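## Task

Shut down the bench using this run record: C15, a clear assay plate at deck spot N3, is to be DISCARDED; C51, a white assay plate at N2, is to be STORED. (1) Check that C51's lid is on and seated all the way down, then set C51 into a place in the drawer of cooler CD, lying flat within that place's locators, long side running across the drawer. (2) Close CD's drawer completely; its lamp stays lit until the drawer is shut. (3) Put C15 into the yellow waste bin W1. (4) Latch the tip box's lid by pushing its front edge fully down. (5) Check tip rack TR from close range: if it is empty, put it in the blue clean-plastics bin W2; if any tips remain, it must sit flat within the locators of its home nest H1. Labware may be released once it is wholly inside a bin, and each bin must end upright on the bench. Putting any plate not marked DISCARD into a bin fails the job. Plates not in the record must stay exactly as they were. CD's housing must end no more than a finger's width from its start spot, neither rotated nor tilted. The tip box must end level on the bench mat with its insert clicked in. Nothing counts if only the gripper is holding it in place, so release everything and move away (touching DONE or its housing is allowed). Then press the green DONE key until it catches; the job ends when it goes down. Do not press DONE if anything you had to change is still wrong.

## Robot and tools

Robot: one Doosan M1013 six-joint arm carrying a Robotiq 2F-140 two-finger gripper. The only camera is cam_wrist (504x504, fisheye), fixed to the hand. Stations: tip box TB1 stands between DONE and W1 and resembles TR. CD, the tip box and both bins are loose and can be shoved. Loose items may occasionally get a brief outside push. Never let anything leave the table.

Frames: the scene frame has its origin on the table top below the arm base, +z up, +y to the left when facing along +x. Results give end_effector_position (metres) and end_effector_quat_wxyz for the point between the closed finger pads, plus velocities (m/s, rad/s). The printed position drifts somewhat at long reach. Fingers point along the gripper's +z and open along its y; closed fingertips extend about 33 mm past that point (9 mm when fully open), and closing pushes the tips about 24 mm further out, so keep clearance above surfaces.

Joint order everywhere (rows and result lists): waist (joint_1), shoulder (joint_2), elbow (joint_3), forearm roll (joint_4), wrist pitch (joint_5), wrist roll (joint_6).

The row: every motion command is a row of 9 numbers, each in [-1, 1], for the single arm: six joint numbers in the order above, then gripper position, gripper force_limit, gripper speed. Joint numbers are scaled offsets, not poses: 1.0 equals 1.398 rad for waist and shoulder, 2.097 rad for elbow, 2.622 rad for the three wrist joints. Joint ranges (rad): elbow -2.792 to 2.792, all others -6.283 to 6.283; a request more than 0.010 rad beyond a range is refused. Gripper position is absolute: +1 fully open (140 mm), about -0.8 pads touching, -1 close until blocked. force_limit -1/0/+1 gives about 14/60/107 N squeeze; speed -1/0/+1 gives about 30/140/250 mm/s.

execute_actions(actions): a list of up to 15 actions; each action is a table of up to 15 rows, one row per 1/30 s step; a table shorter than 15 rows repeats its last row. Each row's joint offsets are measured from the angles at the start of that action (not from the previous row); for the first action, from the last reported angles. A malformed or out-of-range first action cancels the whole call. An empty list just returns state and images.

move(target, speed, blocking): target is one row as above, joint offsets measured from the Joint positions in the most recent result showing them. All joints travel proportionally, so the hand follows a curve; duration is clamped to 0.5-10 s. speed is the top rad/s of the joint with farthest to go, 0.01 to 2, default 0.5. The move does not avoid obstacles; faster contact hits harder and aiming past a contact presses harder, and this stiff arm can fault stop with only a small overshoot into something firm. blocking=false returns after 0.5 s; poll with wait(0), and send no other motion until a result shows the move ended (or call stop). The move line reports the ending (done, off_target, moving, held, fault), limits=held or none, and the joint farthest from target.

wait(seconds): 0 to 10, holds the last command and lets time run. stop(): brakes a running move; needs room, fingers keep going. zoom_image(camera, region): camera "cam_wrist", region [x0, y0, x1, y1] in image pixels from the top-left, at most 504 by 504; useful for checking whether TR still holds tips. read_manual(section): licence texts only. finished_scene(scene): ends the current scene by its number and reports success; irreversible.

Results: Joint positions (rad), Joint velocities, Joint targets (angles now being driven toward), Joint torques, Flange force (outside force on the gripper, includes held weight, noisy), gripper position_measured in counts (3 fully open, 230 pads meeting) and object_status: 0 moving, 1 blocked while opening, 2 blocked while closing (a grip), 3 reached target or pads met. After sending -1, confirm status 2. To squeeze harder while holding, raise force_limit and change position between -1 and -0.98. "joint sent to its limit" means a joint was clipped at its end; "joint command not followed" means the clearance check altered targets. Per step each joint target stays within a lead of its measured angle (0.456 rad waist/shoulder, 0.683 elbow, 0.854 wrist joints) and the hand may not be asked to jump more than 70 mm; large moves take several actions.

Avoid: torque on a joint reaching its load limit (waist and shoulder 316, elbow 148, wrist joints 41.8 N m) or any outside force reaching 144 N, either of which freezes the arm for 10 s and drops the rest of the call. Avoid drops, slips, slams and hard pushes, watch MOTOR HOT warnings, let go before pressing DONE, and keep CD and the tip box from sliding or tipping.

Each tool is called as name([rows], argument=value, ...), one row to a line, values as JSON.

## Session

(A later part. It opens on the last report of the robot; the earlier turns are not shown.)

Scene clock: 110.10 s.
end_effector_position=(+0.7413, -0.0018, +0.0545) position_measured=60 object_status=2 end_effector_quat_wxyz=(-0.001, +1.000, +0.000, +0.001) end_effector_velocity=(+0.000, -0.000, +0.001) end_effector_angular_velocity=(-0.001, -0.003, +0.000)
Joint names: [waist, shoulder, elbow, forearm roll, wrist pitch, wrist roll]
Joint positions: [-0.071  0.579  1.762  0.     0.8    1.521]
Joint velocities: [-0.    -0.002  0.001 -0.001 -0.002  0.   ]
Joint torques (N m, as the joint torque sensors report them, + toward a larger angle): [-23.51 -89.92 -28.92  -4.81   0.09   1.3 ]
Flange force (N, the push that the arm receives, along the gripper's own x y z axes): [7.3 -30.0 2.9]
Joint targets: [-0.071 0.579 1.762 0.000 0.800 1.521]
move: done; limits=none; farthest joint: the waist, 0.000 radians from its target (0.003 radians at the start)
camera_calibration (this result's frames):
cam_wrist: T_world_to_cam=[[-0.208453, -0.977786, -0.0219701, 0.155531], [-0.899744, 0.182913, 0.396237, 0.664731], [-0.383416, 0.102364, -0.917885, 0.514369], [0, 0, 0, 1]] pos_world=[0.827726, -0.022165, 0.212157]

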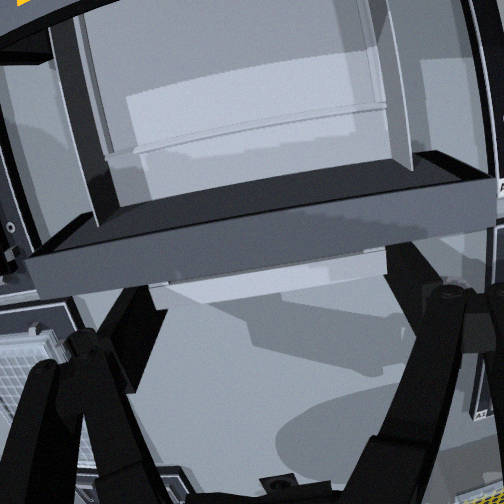

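move(target=[0,-0.0334,0.0409,0,-0.0148,0,-1,-0.8,-0.9], speed=0.05)

move(target=[-0.0013,-0.029,0.0348,0,-0.0124,-0.0007,-1,-0.8,-0.9], speed=0.05)

move(target=[0,0,0,0,0,0,0.85,-0.8,0])

Scene clock: 120.83 s.
end_effector_position=(+0.7012, +0.0001, +0.0544) position_measured=60 object_status=2 end_effector_quat_wxyz=(-0.001, +1.000, +0.000, +0.001) end_effector_velocity=(-0.000, -0.000, -0.000) end_effector_angular_velocity=(-0.001, +0.001, +0.000)
Joint names: [waist, shoulder, elbow, forearm roll, wrist pitch, wrist roll]
Joint positions: [-0.071  0.533  1.848  0.     0.761  1.521]
Joint velocities: [-0.     0.001  0.    -0.001  0.001  0.   ]
Joint torques (N m, as the joint torque sensors report them, + toward a larger angle): [  6.36 -83.18 -26.55   4.01   0.45   0.66]
Flange force (N, the push that the arm receives, along the gripper's own x y z axes): [6.2 10.0 2.6]
Joint targets: [-0.071 0.533 1.848 0.000 0.761 1.521]
move: done; limits=none; farthest joint: the waist, 0.000 radians from its target (0.000 radians at the start)
camera_calibration (this result's frames):
cam_wrist: T_world_to_cam=[[-0.208419, -0.977796, -0.0218463, 0.149028], [-0.899645, 0.182903, 0.396465, 0.628247], [-0.383666, 0.102285, -0.91779, 0.498834], [0, 0, 0, 1]] pos_world=[0.787645, -0.0202128, 0.212003]

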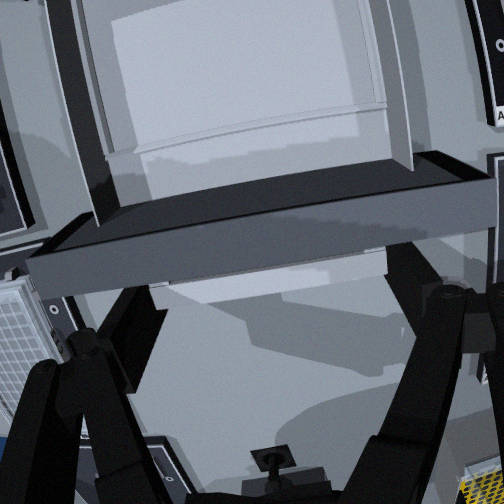

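Scene clock: 122.60 s.
end_effector_position=(+0.6660, +0.0006, +0.0544) position_measured=60 object_status=2 end_effector_quat_wxyz=(-0.001, +1.000, +0.000, +0.001) end_effector_velocity=(-0.001, +0.001, -0.000) end_effector_angular_velocity=(+0.000, +0.001, +0.001)
Joint names: [waist, shoulder, elbow, forearm roll, wrist pitch, wrist roll]
Joint positions: [-0.073  0.492  1.921  0.     0.729  1.519]
Joint velocities: [ 0.001 -0.     0.002  0.    -0.    -0.   ]
Joint torques (N m, as the joint torque sensors report them, + toward a larger angle): [  1.74 -80.92 -26.58   2.75   0.22   0.82]
Flange force (N, the push that the arm receives, along the gripper's own x y z axes): [6.8 3.6 5.3]
Joint targets: [-0.073 0.492 1.921 0.000 0.729 1.519]
move: done; limits=none; farthest joint: the waist, 0.000 radians from its target (0.002 radians at the start)
camera_calibration (this result's frames):
cam_wrist: T_world_to_cam=[[-0.208408, -0.977798, -0.0218507, 0.142206], [-0.899679, 0.182899, 0.39639, 0.596568], [-0.383592, 0.102269, -0.917822, 0.485245], [0, 0, 0, 1]] pos_world=[0.752493, -0.0196888, 0.212003]

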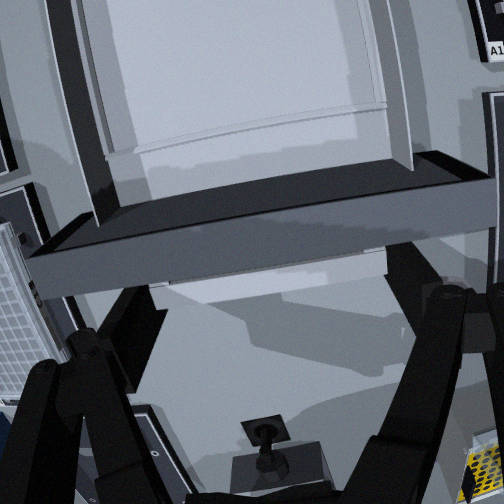

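Scene clock: 123.10 s.
end_effector_position=(+0.6660, +0.0006, +0.0544) position_measured=22 object_status=3 end_effector_quat_wxyz=(-0.001, +1.000, +0.000, +0.001) end_effector_velocity=(+0.000, -0.001, +0.000) end_effector_angular_velocity=(-0.001, -0.000, +0.000)
Joint names: [waist, shoulder, elbow, forearm roll, wrist pitch, wrist roll]
Joint positions: [-0.073  0.492  1.921  0.     0.729  1.519]
Joint velocities: [-0.001  0.    -0.    -0.001  0.     0.   ]
Joint torques (N m, as the joint torque sensors report them, + toward a larger angle): [  2.61 -79.79 -27.22   3.12  -0.32   0.61]
Flange force (N, the push that the arm receives, along the gripper's own x y z axes): [5.0 4.7 3.4]
Joint targets: [-0.073 0.492 1.921 0.000 0.729 1.519]
move: done; limits=none; farthest joint: the waist, 0.000 radians from its target (0.000 radians at the start)
camera_calibration (this result's frames):
cam_wrist: T_world_to_cam=[[-0.208416, -0.977796, -0.0218492, 0.1422], [-0.899674, 0.182907, 0.396399, 0.59653], [-0.383601, 0.102273, -0.917818, 0.485242], [0, 0, 0, 1]] pos_world=[0.752458, -0.0196942, 0.212007]

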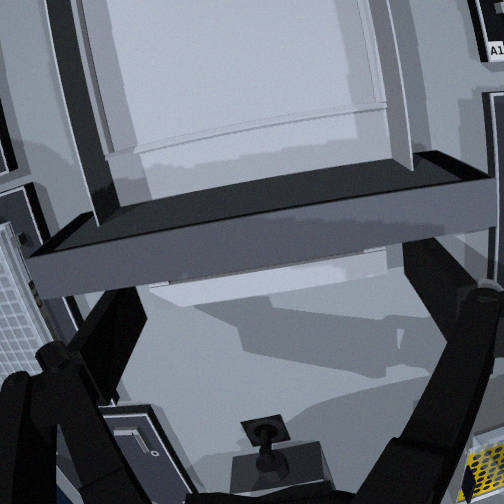

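move(target=[0,-0.1159,-0.0339,0,0.0887,0,0.85,-0.5,0], speed=0.3)

move(target=[-0.1545,0.2024,-0.2065,0,0.057,-0.1087,0.5,-0.5,0], speed=0.5)

move(target=[0,0.08,0.037,0,-0.0722,0,0.5,-0.5,0], speed=0.2)

Scene clock: 131.63 s.
end_effector_position=(+0.6603, +0.0007, +0.1917) position_measured=22 object_status=3 end_effector_quat_wxyz=(-0.001, +1.000, +0.000, +0.001) end_effector_velocity=(-0.001, +0.000, +0.000) end_effector_angular_velocity=(+0.000, +0.002, +0.000)
Joint names: [waist, shoulder, elbow, forearm roll, wrist pitch, wrist roll]
Joint positions: [-0.073  0.33   1.85   0.     0.961  1.519]
Joint velocities: [ 0.    -0.001  0.001 -0.     0.002 -0.   ]
Joint torques (N m, as the joint torque sensors report them, + toward a larger angle): [  1.75 -71.38 -33.52   3.79  -0.34   0.61]
Flange force (N, the push that the arm receives, along the gripper's own x y z axes): [6.6 3.5 3.1]
Joint targets: [-0.073 0.330 1.850 0.000 0.961 1.519]
move: done; limits=none; farthest joint: the waist, 0.000 radians from its target (0.000 radians at the start)
camera_calibration (this result's frames):
cam_wrist: T_world_to_cam=[[-0.208332, -0.977811, -0.0219927, 0.144067], [-0.899908, 0.18283, 0.395902, 0.537248], [-0.383096, 0.102271, -0.918029, 0.608761], [0, 0, 0, 1]] pos_world=[0.746702, -0.0196132, 0.349331]

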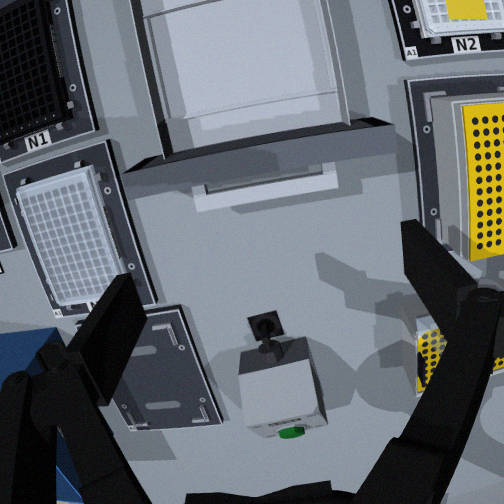

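Scene clock: 132.97 s.
end_effector_position=(+0.8368, -0.1932, +0.1843) position_measured=66 object_status=3 end_effector_quat_wxyz=(-0.001, +0.999, +0.035, +0.001) end_effector_velocity=(+0.001, -0.000, -0.002) end_effector_angular_velocity=(-0.001, +0.001, +0.001)
Joint names: [waist, shoulder, elbow, forearm roll, wrist pitch, wrist roll]
Joint positions: [-0.289  0.613  1.417  0.     1.11   1.234]
Joint velocities: [ 0.     0.003 -0.001 -0.001 -0.001 -0.001]
Joint torques (N m, as the joint torque sensors report them, + toward a larger angle): [   2.96 -100.37  -36.65    4.04   -0.39    0.6 ]
Flange force (N, the push that the arm receives, along the gripper's own x y z axes): [5.9 5.7 2.0]
Joint targets: [-0.289 0.613 1.417 0.000 1.110 1.234]
move: done; limits=none; farthest joint: the waist, 0.000 radians from its target (0.216 radians at the start)
camera_calibration (this result's frames):
cam_wrist: T_world_to_cam=[[-0.140407, -0.989855, -0.0217388, -0.0681931], [-0.910716, 0.120505, 0.395063, 0.731575], [-0.388436, 0.0752676, -0.918397, 0.688765], [0, 0, 0, 1]] pos_world=[0.924223, -0.207502, 0.342058]

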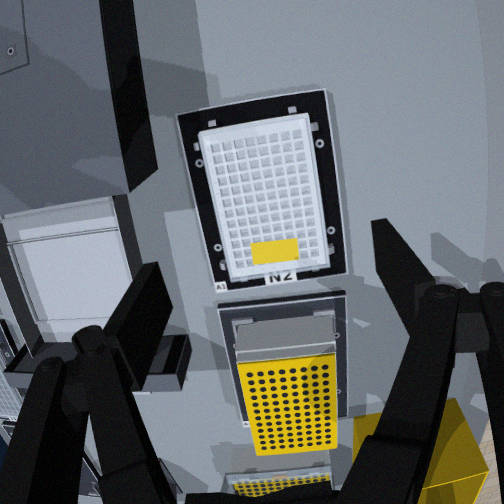

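Scene clock: 134.30 s.
end_effector_position=(+0.8357, -0.1927, +0.0515) position_measured=66 object_status=3 end_effector_quat_wxyz=(-0.001, +0.999, +0.035, +0.001) end_effector_velocity=(-0.001, -0.001, -0.002) end_effector_angular_velocity=(-0.002, +0.002, +0.001)
Joint names: [waist, shoulder, elbow, forearm roll, wrist pitch, wrist roll]
Joint positions: [-0.289  0.725  1.495  0.     0.921  1.234]
Joint velocities: [-0.001  0.002  0.001 -0.003 -0.001  0.   ]
Joint torques (N m, as the joint torque sensors report them, + toward a larger angle): [   2.5  -104.74  -33.37    3.73   -0.63    0.55]
Flange force (N, the push that the arm receives, along the gripper's own x y z axes): [2.8 4.7 2.1]
Joint targets: [-0.289 0.725 1.495 0.000 0.921 1.234]
move: done; limits=none; farthest joint: the wrist pitch, 0.001 radians from its target (0.190 radians at the start)
camera_calibration (this result's frames):
cam_wrist: T_world_to_cam=[[-0.140468, -0.989847, -0.0217187, -0.0706485], [-0.910656, 0.120559, 0.395184, 0.782965], [-0.388554, 0.0752891, -0.918345, 0.566407], [0, 0, 0, 1]] pos_world=[0.923167, -0.206969, 0.209207]

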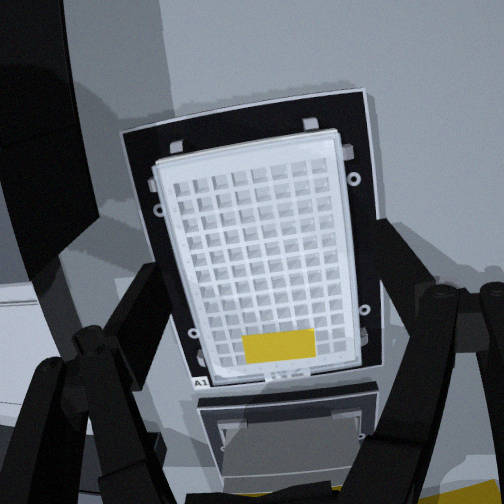

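move(target=[0,0.0042,0.0011,0,-0.0031,0,0.5,-0.5,0], speed=0.03)

move(target=[0,0,0,0,0,0,-1,-0.5,-0.8])

move(target=[0,-0.0842,-0.0381,0,0.0753,0,-1,-0.5,-0.8], speed=0.2)

move(target=[0.1583,-0.0613,0.1036,0,-0.0497,-0.4828,-1,-0.5,-0.8], speed=0.7)

move(target=[0,0.0345,0.0138,0,-0.0294,0,-1,-0.5,-0.8], speed=0.08)

Scene clock: 144.37 s.
end_effector_position=(+0.8357, -0.1927, +0.0455) position_measured=66 object_status=3 end_effector_quat_wxyz=(-0.001, +0.999, +0.035, +0.001) end_effector_velocity=(-0.001, -0.000, -0.000) end_effector_angular_velocity=(-0.001, +0.000, +0.000)
Joint names: [waist, shoulder, elbow, forearm roll, wrist pitch, wrist roll]
Joint positions: [-0.289  0.731  1.497  0.     0.913  1.234]
Joint velocities: [-0.    -0.     0.001 -0.001 -0.001  0.   ]
Joint torques (N m, as the joint torque sensors report them, + toward a larger angle): [   2.89 -105.36  -32.47    3.67   -0.15    0.61]
Flange force (N, the push that the arm receives, along the gripper's own x y z axes): [4.2 5.5 2.9]
Joint targets: [-0.289 0.731 1.497 0.000 0.913 1.234]
move: done; limits=none; farthest joint: the waist, 0.000 radians from its target (0.000 radians at the start)
camera_calibration (this result's frames):
cam_wrist: T_world_to_cam=[[-0.140472, -0.989846, -0.0217228, -0.0707453], [-0.910638, 0.120558, 0.395226, 0.785265], [-0.388595, 0.0752998, -0.918327, 0.560895], [0, 0, 0, 1]] pos_world=[0.923115, -0.206932, 0.20319]

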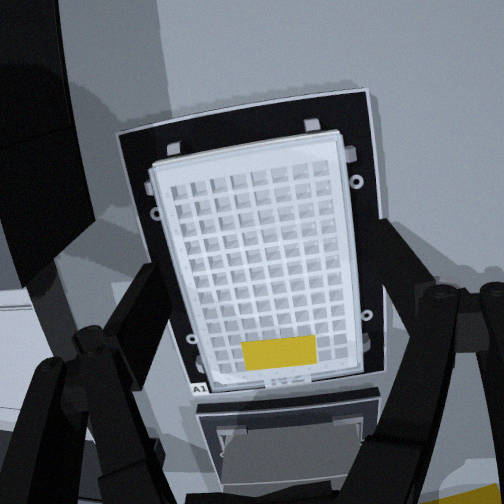

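Scene clock: 145.00 s.
end_effector_position=(+0.8357, -0.1926, +0.0455) position_measured=102 object_status=2 end_effector_quat_wxyz=(-0.001, +0.999, +0.035, +0.001) end_effector_velocity=(-0.002, -0.000, -0.001) end_effector_angular_velocity=(+0.000, +0.002, -0.000)
Joint names: [waist, shoulder, elbow, forearm roll, wrist pitch, wrist roll]
Joint positions: [-0.289  0.731  1.497  0.     0.913  1.234]
Joint velocities: [-0.001  0.     0.002 -0.    -0.    -0.   ]
Joint torques (N m, as the joint torque sensors report them, + toward a larger angle): [ -0.72 -88.55 -26.34   1.56  -2.11   0.21]
Flange force (N, the push that the arm receives, along the gripper's own x y z axes): [1.6 -0.1 -18.6]
Joint targets: [-0.289 0.731 1.497 0.000 0.913 1.234]
move: done; limits=none; farthest joint: the waist, 0.000 radians from its target (0.000 radians at the start)
camera_calibration (this result's frames):
cam_wrist: T_world_to_cam=[[-0.140536, -0.989835, -0.0218019, -0.070657], [-0.91064, 0.120587, 0.395214, 0.78528], [-0.388568, 0.0753956, -0.91833, 0.560883], [0, 0, 0, 1]] pos_world=[0.923118, -0.206922, 0.203181]

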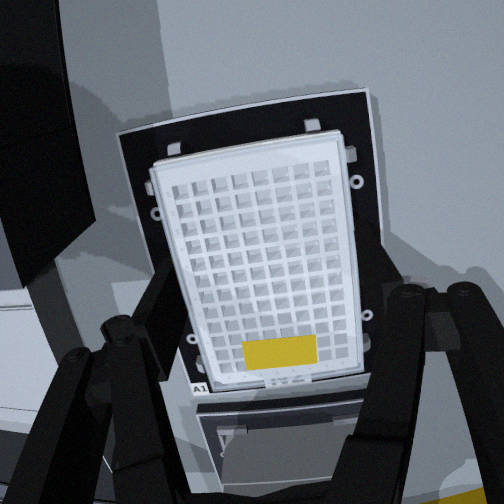

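Scene clock: 146.37 s.
end_effector_position=(+0.8368, -0.1932, +0.1844) position_measured=102 object_status=2 end_effector_quat_wxyz=(-0.001, +0.999, +0.035, +0.001) end_effector_velocity=(+0.000, +0.000, -0.000) end_effector_angular_velocity=(-0.001, +0.001, +0.001)
Joint names: [waist, shoulder, elbow, forearm roll, wrist pitch, wrist roll]
Joint positions: [-0.289  0.613  1.417  0.     1.111  1.234]
Joint velocities: [ 0.     0.001 -0.001 -0.001  0.001  0.   ]
Joint torques (N m, as the joint torque sensors report them, + toward a larger angle): [  3.41 -99.59 -37.39   4.11  -0.66   0.6 ]
Flange force (N, the push that the arm receives, along the gripper's own x y z axes): [3.4 5.7 1.6]
Joint targets: [-0.289 0.613 1.417 0.000 1.111 1.234]
move: done; limits=none; farthest joint: the waist, 0.000 radians from its target (0.000 radians at the start)
camera_calibration (this result's frames):
cam_wrist: T_world_to_cam=[[-0.140454, -0.989847, -0.021828, -0.0681023], [-0.910722, 0.120515, 0.395046, 0.731576], [-0.388404, 0.0753651, -0.918402, 0.688786], [0, 0, 0, 1]] pos_world=[0.924224, -0.207487, 0.34209]

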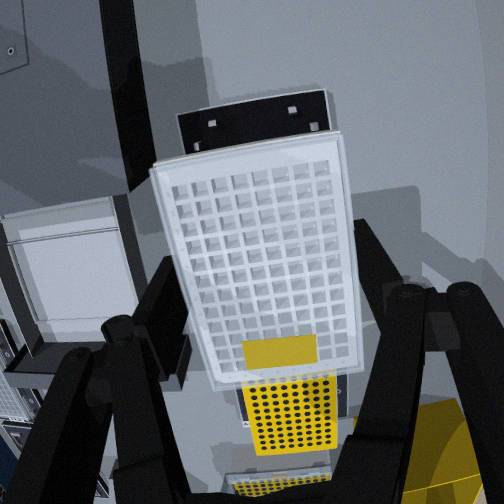

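Scene clock: 148.70 s.
end_effector_position=(+0.7769, -0.0010, +0.1497) position_measured=102 object_status=2 end_effector_quat_wxyz=(-0.000, +0.712, +0.702, +0.001) end_effector_velocity=(+0.001, +0.000, +0.001) end_effector_angular_velocity=(-0.001, -0.002, +0.003)
Joint names: [waist, shoulder, elbow, forearm roll, wrist pitch, wrist roll]
Joint positions: [-0.068  0.527  1.634  0.     0.98  -0.032]
Joint velocities: [ 0.001  0.    -0.002 -0.001 -0.001 -0.001]
Joint torques (N m, as the joint torque sensors report them, + toward a larger angle): [  2.86 -89.24 -34.46   3.84  -0.36   0.6 ]
Flange force (N, the push that the arm receives, along the gripper's own x y z axes): [-4.0 4.0 1.3]
Joint targets: [-0.068 0.527 1.634 0.000 0.980 -0.032]
move: done; limits=none; farthest joint: the waist, 0.000 radians from its target (0.221 radians at the start)
camera_calibration (this result's frames):
cam_wrist: T_world_to_cam=[[0.974639, -0.222973, -0.0190321, -0.753012], [-0.197536, -0.897169, 0.395053, 0.112484], [-0.105161, -0.381274, -0.918461, 0.398687], [0, 0, 0, 1]] pos_world=[0.798061, 0.0850241, 0.30741]

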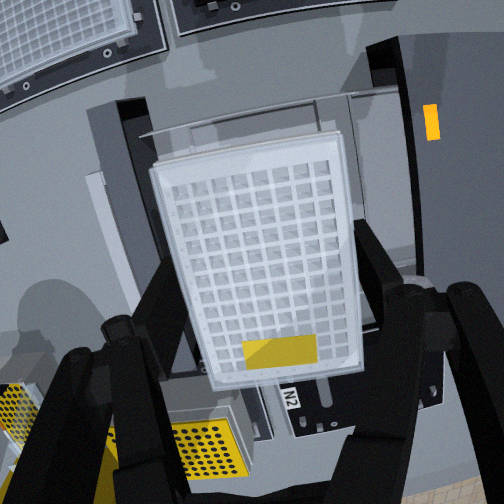

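Scene clock: 150.00 s.
end_effector_position=(+0.7771, -0.0009, +0.0992) position_measured=102 object_status=2 end_effector_quat_wxyz=(-0.000, +0.712, +0.702, +0.001) end_effector_velocity=(+0.000, +0.000, +0.000) end_effector_angular_velocity=(+0.001, -0.002, +0.000)
Joint names: [waist, shoulder, elbow, forearm roll, wrist pitch, wrist roll]
Joint positions: [-0.068  0.575  1.663  0.     0.903 -0.032]
Joint velocities: [ 0.    -0.     0.     0.001 -0.002 -0.   ]
Joint torques (N m, as the joint torque sensors report them, + toward a larger angle): [  3.27 -92.69 -32.37   3.65  -0.11   0.55]
Flange force (N, the push that the arm receives, along the gripper's own x y z axes): [-4.7 5.8 3.7]
Joint targets: [-0.068 0.576 1.663 0.000 0.903 -0.032]
move: done; limits=none; farthest joint: the waist, 0.000 radians from its target (0.000 radians at the start)
camera_calibration (this result's frames):
cam_wrist: T_world_to_cam=[[0.974638, -0.222971, -0.0191098, -0.754067], [-0.197501, -0.897163, 0.395085, 0.132496], [-0.105237, -0.381291, -0.918446, 0.352416], [0, 0, 0, 1]] pos_world=[0.798197, 0.085108, 0.256917]

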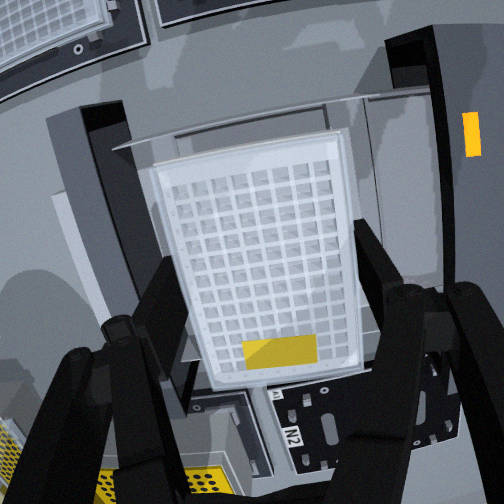

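move(target=[0,0.0258,0.0075,0,-0.0198,0,-1,-0.5,-0.8], speed=0.04)

zoom_image(camera="cam_wrist", region=[100,90,420,420])

Scene clock: 156.93 s.
end_effector_position=(+0.7772, -0.0009, +0.0645) position_measured=102 object_status=2 end_effector_quat_wxyz=(-0.000, +0.712, +0.702, +0.001) end_effector_velocity=(-0.001, -0.000, -0.000) end_effector_angular_velocity=(+0.000, +0.001, +0.000)
Joint names: [waist, shoulder, elbow, forearm roll, wrist pitch, wrist roll]
Joint positions: [-0.068  0.611  1.679  0.     0.851 -0.032]
Joint velocities: [-0.     0.     0.001 -0.     0.    -0.   ]
Joint torques (N m, as the joint torque sensors report them, + toward a larger angle): [  2.31 -94.83 -31.15   3.41  -0.68   0.62]
Flange force (N, the push that the arm receives, along the gripper's own x y z axes): [-3.4 5.8 2.9]
Joint targets: [-0.068 0.612 1.679 0.000 0.851 -0.032]
move: done; limits=none; farthest joint: the waist, 0.000 radians from its target (0.000 radians at the start)
camera_calibration (this result's frames):
cam_wrist: T_world_to_cam=[[0.974629, -0.223021, -0.0189901, -0.754831], [-0.197593, -0.897145, 0.39508, 0.146342], [-0.105148, -0.381304, -0.91845, 0.320493], [0, 0, 0, 1]] pos_world=[0.798296, 0.0851522, 0.222206]

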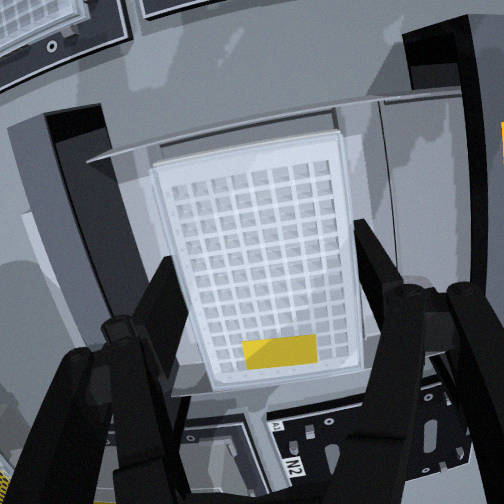

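Region (100, 90, 420, 420) of cam_wrist's 504x504 image, scaled by 1.527, with more detail than that image has; it fills the left 489 columns of this view, and the rest is white.

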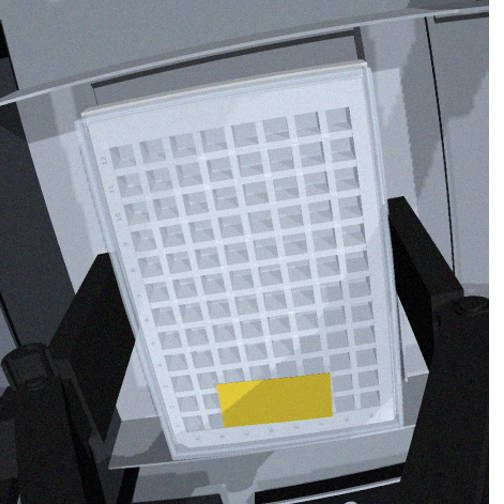

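move(target=[0.0018,0.006,0.0015,0,-0.0044,0.001,-1,-0.5,-0.8], speed=0.015)

move(target=[0,0.0023,0.0006,0,-0.0017,0,-1,-0.5,-0.8], speed=0.01)

zoom_image(camera="cam_wrist", region=[100,90,420,420])

Scene clock: 167.67 s.
end_effector_position=(+0.7771, +0.0011, +0.0567) position_measured=102 object_status=2 end_effector_quat_wxyz=(-0.000, +0.712, +0.702, +0.001) end_effector_velocity=(-0.000, +0.000, -0.001) end_effector_angular_velocity=(-0.000, +0.000, +0.000)
Joint names: [waist, shoulder, elbow, forearm roll, wrist pitch, wrist roll]
Joint positions: [-0.065  0.62   1.682  0.     0.84  -0.029]
Joint velocities: [ 0.     0.001  0.001 -0.    -0.002  0.   ]
Joint torques (N m, as the joint torque sensors report them, + toward a larger angle): [  3.24 -93.29 -30.63   3.36  -0.56   0.56]
Flange force (N, the push that the arm receives, along the gripper's own x y z axes): [-4.4 3.9 1.4]
Joint targets: [-0.065 0.620 1.682 0.000 0.840 -0.029]
move: done; limits=none; farthest joint: the waist, 0.000 radians from its target (0.002 radians at the start)
camera_calibration (this result's frames):
cam_wrist: T_world_to_cam=[[0.974604, -0.223127, -0.018986, -0.754505], [-0.197692, -0.897122, 0.395083, 0.151252], [-0.105187, -0.381296, -0.918449, 0.314113], [0, 0, 0, 1]] pos_world=[0.798286, 0.0871109, 0.214415]

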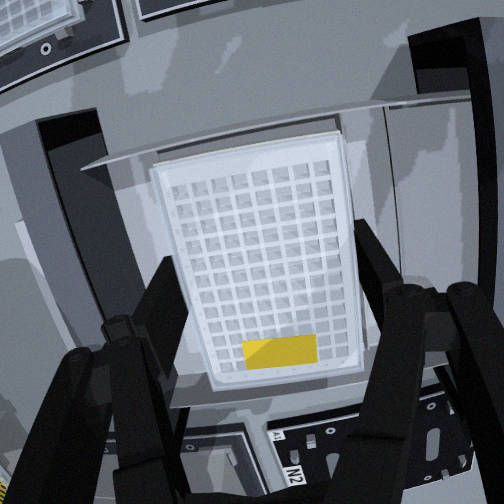

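Scene clock: 168.37 s.
end_effector_position=(+0.7771, +0.0011, +0.0537) position_measured=102 object_status=2 end_effector_quat_wxyz=(-0.000, +0.712, +0.702, +0.001) end_effector_velocity=(-0.000, +0.000, +0.000) end_effector_angular_velocity=(+0.000, +0.000, -0.000)
Joint names: [waist, shoulder, elbow, forearm roll, wrist pitch, wrist roll]
Joint positions: [-0.065  0.623  1.683  0.     0.835 -0.029]
Joint velocities: [ 0.    -0.    -0.     0.     0.001  0.   ]
Joint torques (N m, as the joint torque sensors report them, + toward a larger angle): [  2.82 -95.04 -30.08   3.39  -0.5    0.64]
Flange force (N, the push that the arm receives, along the gripper's own x y z axes): [-4.2 7.0 3.2]
Joint targets: [-0.065 0.623 1.683 0.000 0.835 -0.029]
move: done; limits=none; farthest joint: the waist, 0.000 radians from its target (0.000 radians at the start)
camera_calibration (this result's frames):
cam_wrist: T_world_to_cam=[[0.974604, -0.223128, -0.0189998, -0.754507], [-0.197687, -0.897121, 0.395087, 0.152431], [-0.1052, -0.381297, -0.918447, 0.311368], [0, 0, 0, 1]] pos_world=[0.798235, 0.0871209, 0.211417]

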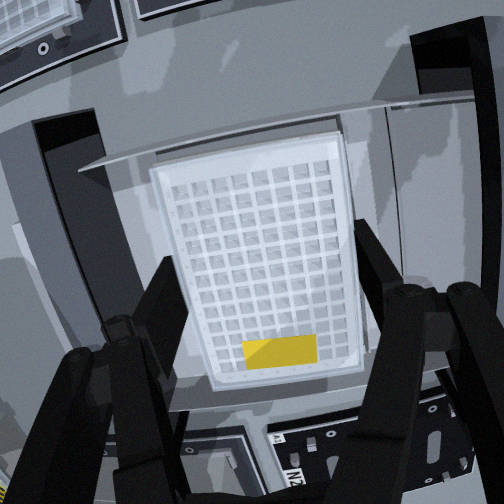

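Region (100, 90, 420, 420) of cam_wrist's 504x504 image, scaled by 1.527, with more detail than that image has; it fills the left 489 columns of this view, and the rest is white.

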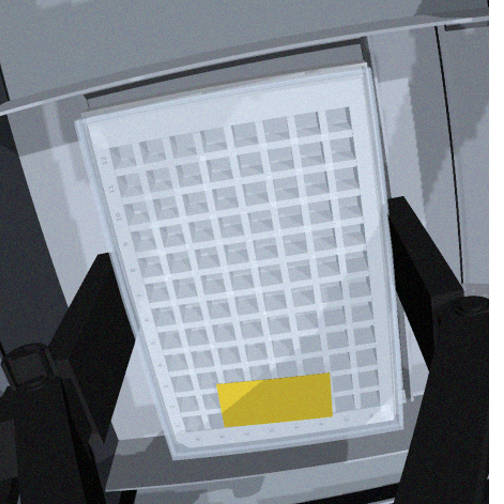

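move(target=[0,0.0021,-0.0004,0,-0.0008,-0.0057,-1,-0.5,-0.8], speed=0.015)

zoom_image(camera="cam_wrist", region=[100,90,420,420])

move(target=[0,0,0,0,0,0,0.35,-0.5,-1])

move(target=[0,-0.07,-0.0235,0,0.056,0,0.35,-0.5,-1], speed=0.12)

zoom_image(camera="cam_wrist", region=[130,80,390,340])

Scene clock: 176.60 s.
end_effector_position=(+0.7778, +0.0011, +0.0518) position_measured=102 object_status=2 end_effector_quat_wxyz=(-0.000, +0.707, +0.707, +0.001) end_effector_velocity=(+0.001, +0.001, +0.001) end_effector_angular_velocity=(+0.001, -0.003, +0.000)
Joint names: [waist, shoulder, elbow, forearm roll, wrist pitch, wrist roll]
Joint positions: [-0.065  0.626  1.682  0.     0.833 -0.044]
Joint velocities: [ 0.001 -0.001 -0.001  0.002 -0.001 -0.001]
Joint torques (N m, as the joint torque sensors report them, + toward a larger angle): [  3.24 -94.91 -30.43   3.47  -0.36   0.43]
Flange force (N, the push that the arm receives, along the gripper's own x y z axes): [-4.4 5.1 2.4]
Joint targets: [-0.065 0.626 1.682 0.000 0.833 -0.044]
move: done; limits=none; farthest joint: the waist, 0.000 radians from its target (0.000 radians at the start)
camera_calibration (this result's frames):
cam_wrist: T_world_to_cam=[[0.977819, -0.208589, -0.0189657, -0.75774], [-0.184317, -0.899958, 0.395098, 0.142907], [-0.0994814, -0.382838, -0.918443, 0.305216], [0, 0, 0, 1]] pos_world=[0.797636, 0.0874024, 0.20949]

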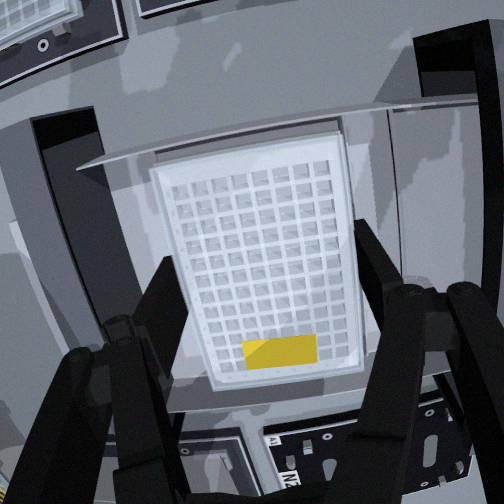

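Region (100, 90, 420, 420) of cam_wrist's 504x504 image, scaled by 1.527, with more detail than that image has; it fills the left 489 columns of this view, and the rest is white.

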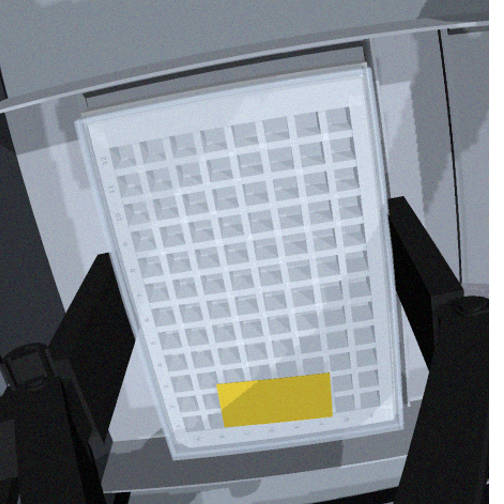

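Scene clock: 177.17 s.
end_effector_position=(+0.7778, +0.0011, +0.0518) position_measured=85 object_status=0 end_effector_quat_wxyz=(-0.000, +0.707, +0.707, +0.001) end_effector_velocity=(-0.001, -0.000, -0.002) end_effector_angular_velocity=(-0.001, +0.002, +0.001)
Joint names: [waist, shoulder, elbow, forearm roll, wrist pitch, wrist roll]
Joint positions: [-0.065  0.626  1.682  0.     0.833 -0.044]
Joint velocities: [ 0.     0.002  0.001 -0.001 -0.     0.   ]
Joint torques (N m, as the joint torque sensors report them, + toward a larger angle): [  2.92 -94.83 -30.07   3.43  -0.43   0.59]
Flange force (N, the push that the arm receives, along the gripper's own x y z axes): [-4.3 6.2 3.1]
Joint targets: [-0.065 0.626 1.682 0.000 0.833 -0.044]
move: done; limits=none; farthest joint: the waist, 0.000 radians from its target (0.000 radians at the start)
camera_calibration (this result's frames):
cam_wrist: T_world_to_cam=[[0.977823, -0.208574, -0.0189573, -0.757749], [-0.184306, -0.899961, 0.395096, 0.142899], [-0.0994676, -0.38284, -0.918444, 0.305206], [0, 0, 0, 1]] pos_world=[0.79764, 0.0874025, 0.209491]

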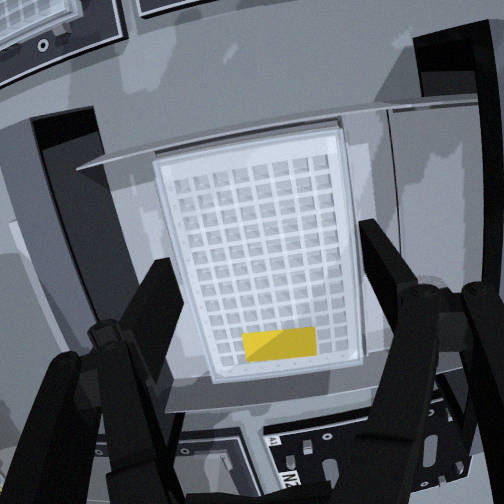

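Scene clock: 178.73 s.
end_effector_position=(+0.7776, +0.0009, +0.1495) position_measured=85 object_status=3 end_effector_quat_wxyz=(-0.000, +0.707, +0.707, +0.001) end_effector_velocity=(+0.001, +0.001, +0.001) end_effector_angular_velocity=(-0.001, -0.002, +0.002)
Joint names: [waist, shoulder, elbow, forearm roll, wrist pitch, wrist roll]
Joint positions: [-0.065  0.528  1.633  0.     0.98  -0.044]
Joint velocities: [ 0.001 -0.001 -0.001 -0.001 -0.     0.   ]
Joint torques (N m, as the joint torque sensors report them, + toward a larger angle): [  3.55 -89.8  -34.3    3.85  -0.13   0.57]
Flange force (N, the push that the arm receives, along the gripper's own x y z axes): [-5.0 4.8 2.2]
Joint targets: [-0.065 0.528 1.633 0.000 0.980 -0.044]
move: done; limits=none; farthest joint: the waist, 0.000 radians from its target (0.000 radians at the start)
camera_calibration (this result's frames):
cam_wrist: T_world_to_cam=[[0.97784, -0.208521, -0.0186532, -0.755786], [-0.184383, -0.899982, 0.395012, 0.104186], [-0.099156, -0.382819, -0.918487, 0.394668], [0, 0, 0, 1]] pos_world=[0.797381, 0.0872544, 0.307245]

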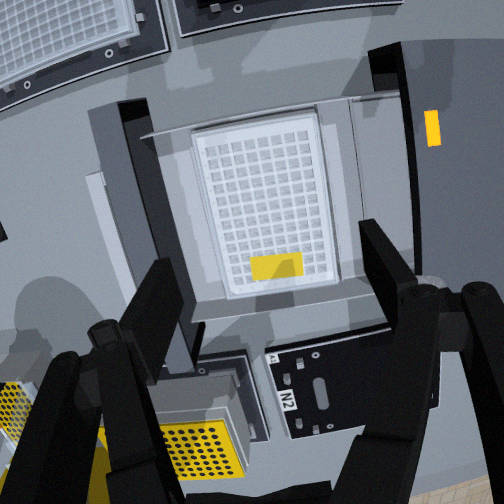

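Region (130, 80, 390, 340) of cam_wrist's 504x504 image, scaled by 1.938, with more detail than that image has.

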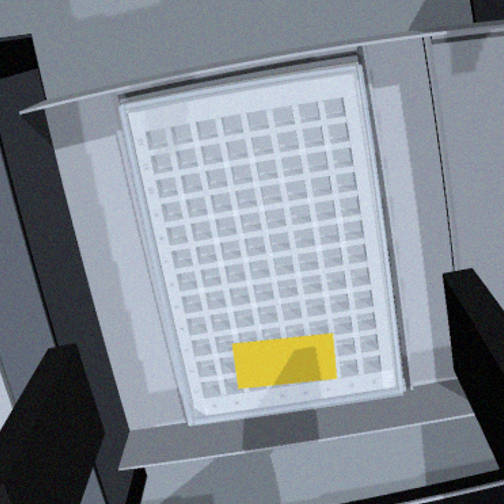

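Seated (slid into place). Close the drawer as before.

move(target=[-0.0036,-0.1489,0.1561,0,-0.0452,0.5973,-0.8,0,0], speed=0.8)

move(target=[0,0.0856,0.0253,0,-0.0659,0,-0.8,0,0], speed=0.2)

move(target=[0,0.0662,-0.0786,0,0.0276,0,-0.8,0,0], speed=0.06)

move(target=[0,0.0675,-0.0831,0,0.0304,0,-0.8,0,0], speed=0.08)

move(target=[0,0.0235,-0.0292,0,0.0108,0,-0.8,0,0], speed=0.04)

move(target=[0,0.0026,-0.0033,0,0.0012,0,-0.8,0,0], speed=0.01)

Scene clock: 189.63 s.
end_effector_position=(+0.6198, +0.0046, +0.1493) position_measured=229 object_status=3 end_effector_quat_wxyz=(-0.001, +1.000, +0.000, +0.000) end_effector_velocity=(+0.002, +0.000, +0.002) end_effector_angular_velocity=(+0.001, -0.005, -0.002)
Joint names: [waist, shoulder, elbow, forearm roll, wrist pitch, wrist roll]
Joint positions: [-0.07   0.32   1.96   0.     0.862  1.522]
Joint velocities: [ 0.    -0.002 -0.001  0.002 -0.002  0.001]
Joint torques (N m, as the joint torque sensors report them, + toward a larger angle): [  2.79 -68.04 -31.14   3.57  -0.4    0.68]
Flange force (N, the push that the arm receives, along the gripper's own x y z axes): [5.9 5.3 3.0]
Joint targets: [-0.070 0.320 1.960 0.000 0.862 1.522]
move: done; limits=none; farthest joint: the waist, 0.000 radians from its target (0.005 radians at the start)
camera_calibration (this result's frames):
cam_wrist: T_world_to_cam=[[-0.208575, -0.977761, -0.021899, 0.138656], [-0.899501, 0.182995, 0.39675, 0.516468], [-0.383919, 0.10245, -0.917665, 0.554392], [0, 0, 0, 1]] pos_world=[0.706325, -0.0157363, 0.306874]

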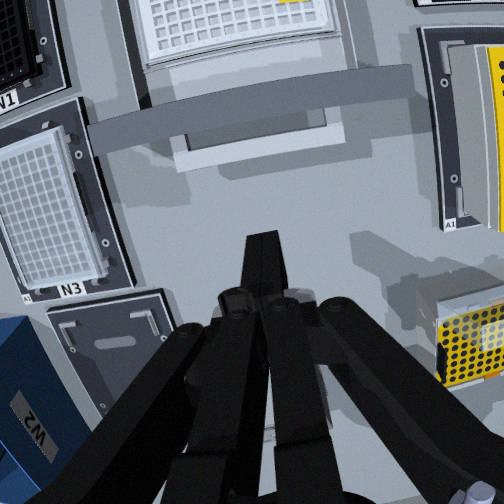

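Scene clock: 190.90 s.
end_effector_position=(+0.6199, +0.0048, +0.0544) position_measured=229 object_status=3 end_effector_quat_wxyz=(-0.001, +1.000, +0.000, +0.000) end_effector_velocity=(-0.001, +0.000, -0.000) end_effector_angular_velocity=(-0.000, +0.000, +0.001)
Joint names: [waist, shoulder, elbow, forearm roll, wrist pitch, wrist roll]
Joint positions: [-0.07   0.44   2.014  0.     0.689  1.522]
Joint velocities: [ 0.    -0.001  0.001 -0.001 -0.001 -0.   ]
Joint torques (N m, as the joint torque sensors report them, + toward a larger angle): [  3.54 -73.27 -26.24   2.95  -0.5    0.62]
Flange force (N, the push that the arm receives, along the gripper's own x y z axes): [3.3 6.2 2.1]
Joint targets: [-0.070 0.440 2.014 0.000 0.689 1.522]
move: done; limits=none; farthest joint: the waist, 0.000 radians from its target (0.000 radians at the start)
camera_calibration (this result's frames):
cam_wrist: T_world_to_cam=[[-0.208658, -0.977744, -0.0218502, 0.136778], [-0.899505, 0.183096, 0.396694, 0.55419], [-0.383865, 0.102428, -0.917691, 0.467288], [0, 0, 0, 1]] pos_world=[0.706412, -0.0155991, 0.21197]

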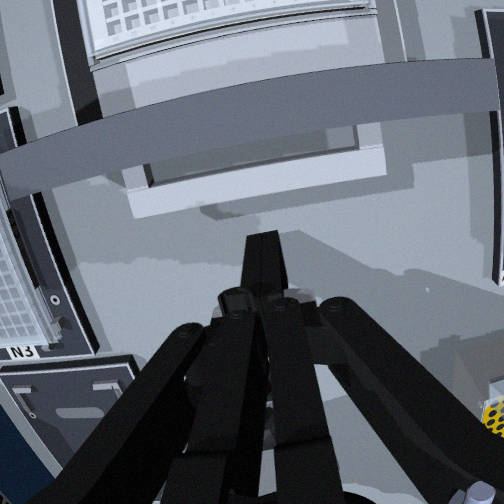

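Scene clock: 193.93 s.
end_effector_position=(+0.7007, +0.0009, +0.0545) position_measured=229 object_status=3 end_effector_quat_wxyz=(-0.001, +1.000, +0.000, +0.000) end_effector_velocity=(+0.001, +0.000, +0.000) end_effector_angular_velocity=(-0.000, -0.002, -0.000)
Joint names: [waist, shoulder, elbow, forearm roll, wrist pitch, wrist roll]
Joint positions: [-0.07   0.532  1.849  0.     0.761  1.522]
Joint velocities: [ 0.     0.    -0.001  0.    -0.     0.   ]
Joint torques (N m, as the joint torque sensors report them, + toward a larger angle): [  2.14 -83.14 -29.38   2.85  -1.24   0.57]
Flange force (N, the push that the arm receives, along the gripper's own x y z axes): [1.7 3.5 0.3]
Joint targets: [-0.070 0.532 1.849 0.000 0.761 1.522]
move: done; limits=none; farthest joint: the waist, 0.000 radians from its target (0.000 radians at the start)
camera_calibration (this result's frames):
cam_wrist: T_world_to_cam=[[-0.208638, -0.977749, -0.0218633, 0.149819], [-0.89948, 0.183064, 0.396765, 0.627546], [-0.383934, 0.102446, -0.91766, 0.49884], [0, 0, 0, 1]] pos_world=[0.787245, -0.0194999, 0.212052]

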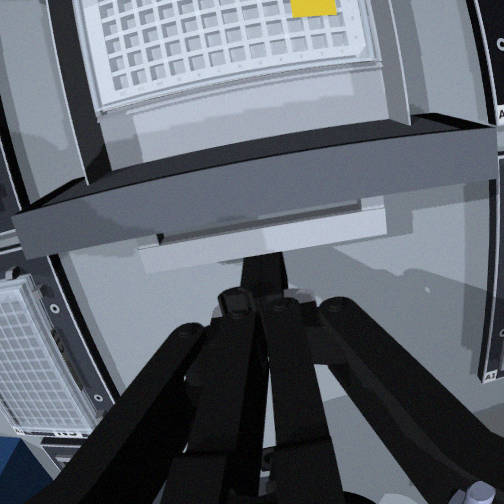

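Scene clock: 196.43 s.
end_effector_position=(+0.7807, -0.0030, +0.0546) position_measured=229 object_status=3 end_effector_quat_wxyz=(-0.001, +1.000, +0.000, +0.001) end_effector_velocity=(+0.001, -0.000, +0.001) end_effector_angular_velocity=(+0.000, -0.002, -0.000)
Joint names: [waist, shoulder, elbow, forearm roll, wrist pitch, wrist roll]
Joint positions: [-0.07   0.626  1.675  0.     0.841  1.522]
Joint velocities: [-0.    -0.002 -0.     0.    -0.    -0.   ]
Joint torques (N m, as the joint torque sensors report them, + toward a larger angle): [  2.01 -94.02 -32.33   3.02  -1.21   0.52]
Flange force (N, the push that the arm receives, along the gripper's own x y z axes): [0.9 3.1 0.9]
Joint targets: [-0.070 0.627 1.674 0.000 0.841 1.522]
move: done; limits=none; farthest joint: the waist, 0.000 radians from its target (0.000 radians at the start)
camera_calibration (this result's frames):
cam_wrist: T_world_to_cam=[[-0.208608, -0.977754, -0.0219222, 0.162718], [-0.899567, 0.183034, 0.396583, 0.700224], [-0.383748, 0.102451, -0.917737, 0.529924], [0, 0, 0, 1]] pos_world=[0.8672, -0.0233578, 0.212201]

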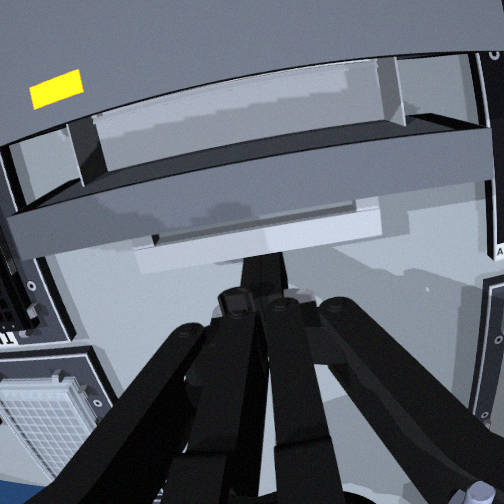

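Scene clock: 198.23 s.
end_effector_position=(+0.8074, -0.0043, +0.0544) position_measured=229 object_status=3 end_effector_quat_wxyz=(-0.001, +1.000, +0.000, +0.001) end_effector_velocity=(+0.000, +0.001, -0.000) end_effector_angular_velocity=(+0.001, +0.000, -0.000)
Joint names: [waist, shoulder, elbow, forearm roll, wrist pitch, wrist roll]
Joint positions: [-0.07   0.659  1.613  0.     0.869  1.522]
Joint velocities: [ 0.     0.001 -0.001  0.001  0.    -0.   ]
Joint torques (N m, as the joint torque sensors report them, + toward a larger angle): [  2.75 -97.   -32.08   3.26  -0.7    0.52]
Flange force (N, the push that the arm receives, along the gripper's own x y z axes): [2.2 3.7 1.3]
Joint targets: [-0.070 0.659 1.613 0.000 0.869 1.522]
move: done; limits=none; farthest joint: the waist, 0.000 radians from its target (0.000 radians at the start)
camera_calibration (this result's frames):
cam_wrist: T_world_to_cam=[[-0.208596, -0.977756, -0.0219427, 0.167013], [-0.899598, 0.183023, 0.396516, 0.724571], [-0.38368, 0.102451, -0.917765, 0.540048], [0, 0, 0, 1]] pos_world=[0.893867, -0.0246441, 0.211998]

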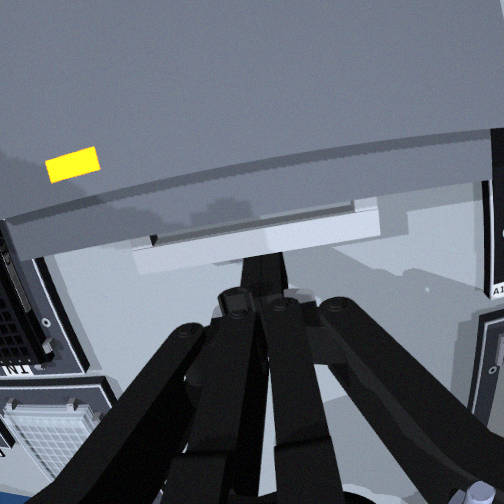

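Scene clock: 199.13 s.
end_effector_position=(+0.8103, -0.0044, +0.0544) position_measured=229 object_status=3 end_effector_quat_wxyz=(-0.001, +1.000, +0.000, +0.000) end_effector_velocity=(+0.001, -0.000, +0.001) end_effector_angular_velocity=(-0.000, -0.002, -0.000)
Joint names: [waist, shoulder, elbow, forearm roll, wrist pitch, wrist roll]
Joint positions: [-0.07   0.663  1.607  0.     0.873  1.522]
Joint velocities: [-0.    -0.    -0.002 -0.     0.     0.   ]
Joint torques (N m, as the joint torque sensors report them, + toward a larger angle): [  3.32 -96.07 -40.73   3.59  -7.03   0.44]
Flange force (N, the push that the arm receives, along the gripper's own x y z axes): [-12.5 4.2 -6.3]
Joint targets: [-0.070 0.663 1.606 0.000 0.872 1.522]
move: done; limits=none; farthest joint: the waist, 0.000 radians from its target (0.000 radians at the start)
camera_calibration (this result's frames):
cam_wrist: T_world_to_cam=[[-0.208597, -0.977756, -0.0219272, 0.167479], [-0.899558, 0.18302, 0.396609, 0.727153], [-0.383773, 0.102456, -0.917726, 0.541251], [0, 0, 0, 1]] pos_world=[0.89677, -0.0247842, 0.211998]

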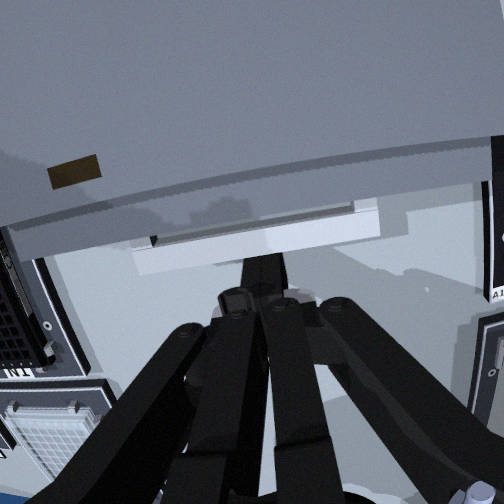

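move(target=[0.2008,-0.1875,0.1102,0,0.0113,0.1071,-0.8,0,0], speed=0.4)

move(target=[0,0,0,0,0,0,0.5,-0.5,0.5])

Scene clock: 206.87 s.
end_effector_position=(+0.6549, +0.1905, +0.1501) position_measured=229 object_status=3 end_effector_quat_wxyz=(-0.001, +1.000, +0.000, +0.001) end_effector_velocity=(+0.000, +0.001, +0.001) end_effector_angular_velocity=(-0.000, -0.001, +0.001)
Joint names: [waist, shoulder, elbow, forearm roll, wrist pitch, wrist roll]
Joint positions: [0.211 0.401 1.838 0.    0.902 1.802]
Joint velocities: [ 0.001 -0.001 -0.    -0.    -0.     0.001]
Joint torques (N m, as the joint torque sensors report them, + toward a larger angle): [  5.12 -76.34 -33.34   3.72  -0.37   0.65]
Flange force (N, the push that the arm receives, along the gripper's own x y z axes): [5.5 7.4 3.5]
Joint targets: [0.211 0.401 1.838 0.000 0.902 1.802]
move: done; limits=none; farthest joint: the elbow, 0.001 radians from its target (0.232 radians at the start)
camera_calibration (this result's frames):
cam_wrist: T_world_to_cam=[[-0.208601, -0.977744, -0.0224078, 0.327824], [-0.900039, 0.182957, 0.395546, 0.514239], [-0.382643, 0.102679, -0.918173, 0.548771], [0, 0, 0, 1]] pos_world=[0.741202, 0.170097, 0.307808]

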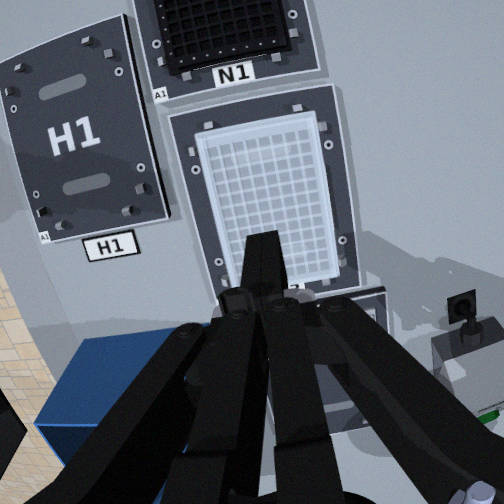

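Scene clock: 207.63 s.
end_effector_position=(+0.6549, +0.1905, +0.1501) position_measured=66 object_status=3 end_effector_quat_wxyz=(-0.001, +1.000, +0.000, +0.001) end_effector_velocity=(+0.000, -0.000, -0.002) end_effector_angular_velocity=(-0.001, +0.002, -0.000)
Joint names: [waist, shoulder, elbow, forearm roll, wrist pitch, wrist roll]
Joint positions: [0.211 0.401 1.838 0.    0.902 1.802]
Joint velocities: [-0.001  0.003 -0.001 -0.     0.001  0.   ]
Joint torques (N m, as the joint torque sensors report them, + toward a larger angle): [  2.17 -76.63 -32.22   3.49  -0.39   0.57]
Flange force (N, the push that the arm receives, along the gripper's own x y z axes): [7.4 2.2 3.6]
Joint targets: [0.211 0.401 1.838 0.000 0.902 1.802]
move: done; limits=none; farthest joint: the waist, 0.000 radians from its target (0.000 radians at the start)
camera_calibration (this result's frames):
cam_wrist: T_world_to_cam=[[-0.208595, -0.977745, -0.0224096, 0.327831], [-0.900042, 0.182952, 0.395542, 0.514224], [-0.38264, 0.102678, -0.918174, 0.548771], [0, 0, 0, 1]] pos_world=[0.741188, 0.17011, 0.307817]

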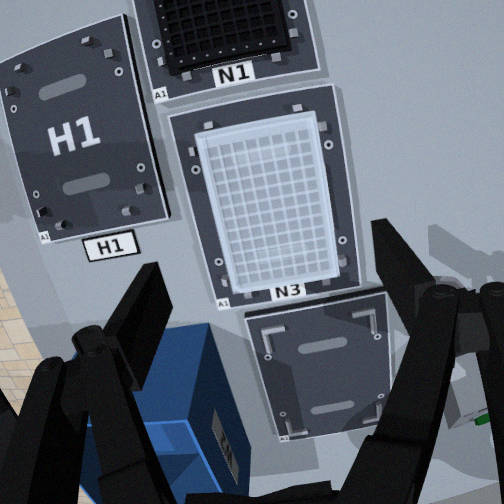

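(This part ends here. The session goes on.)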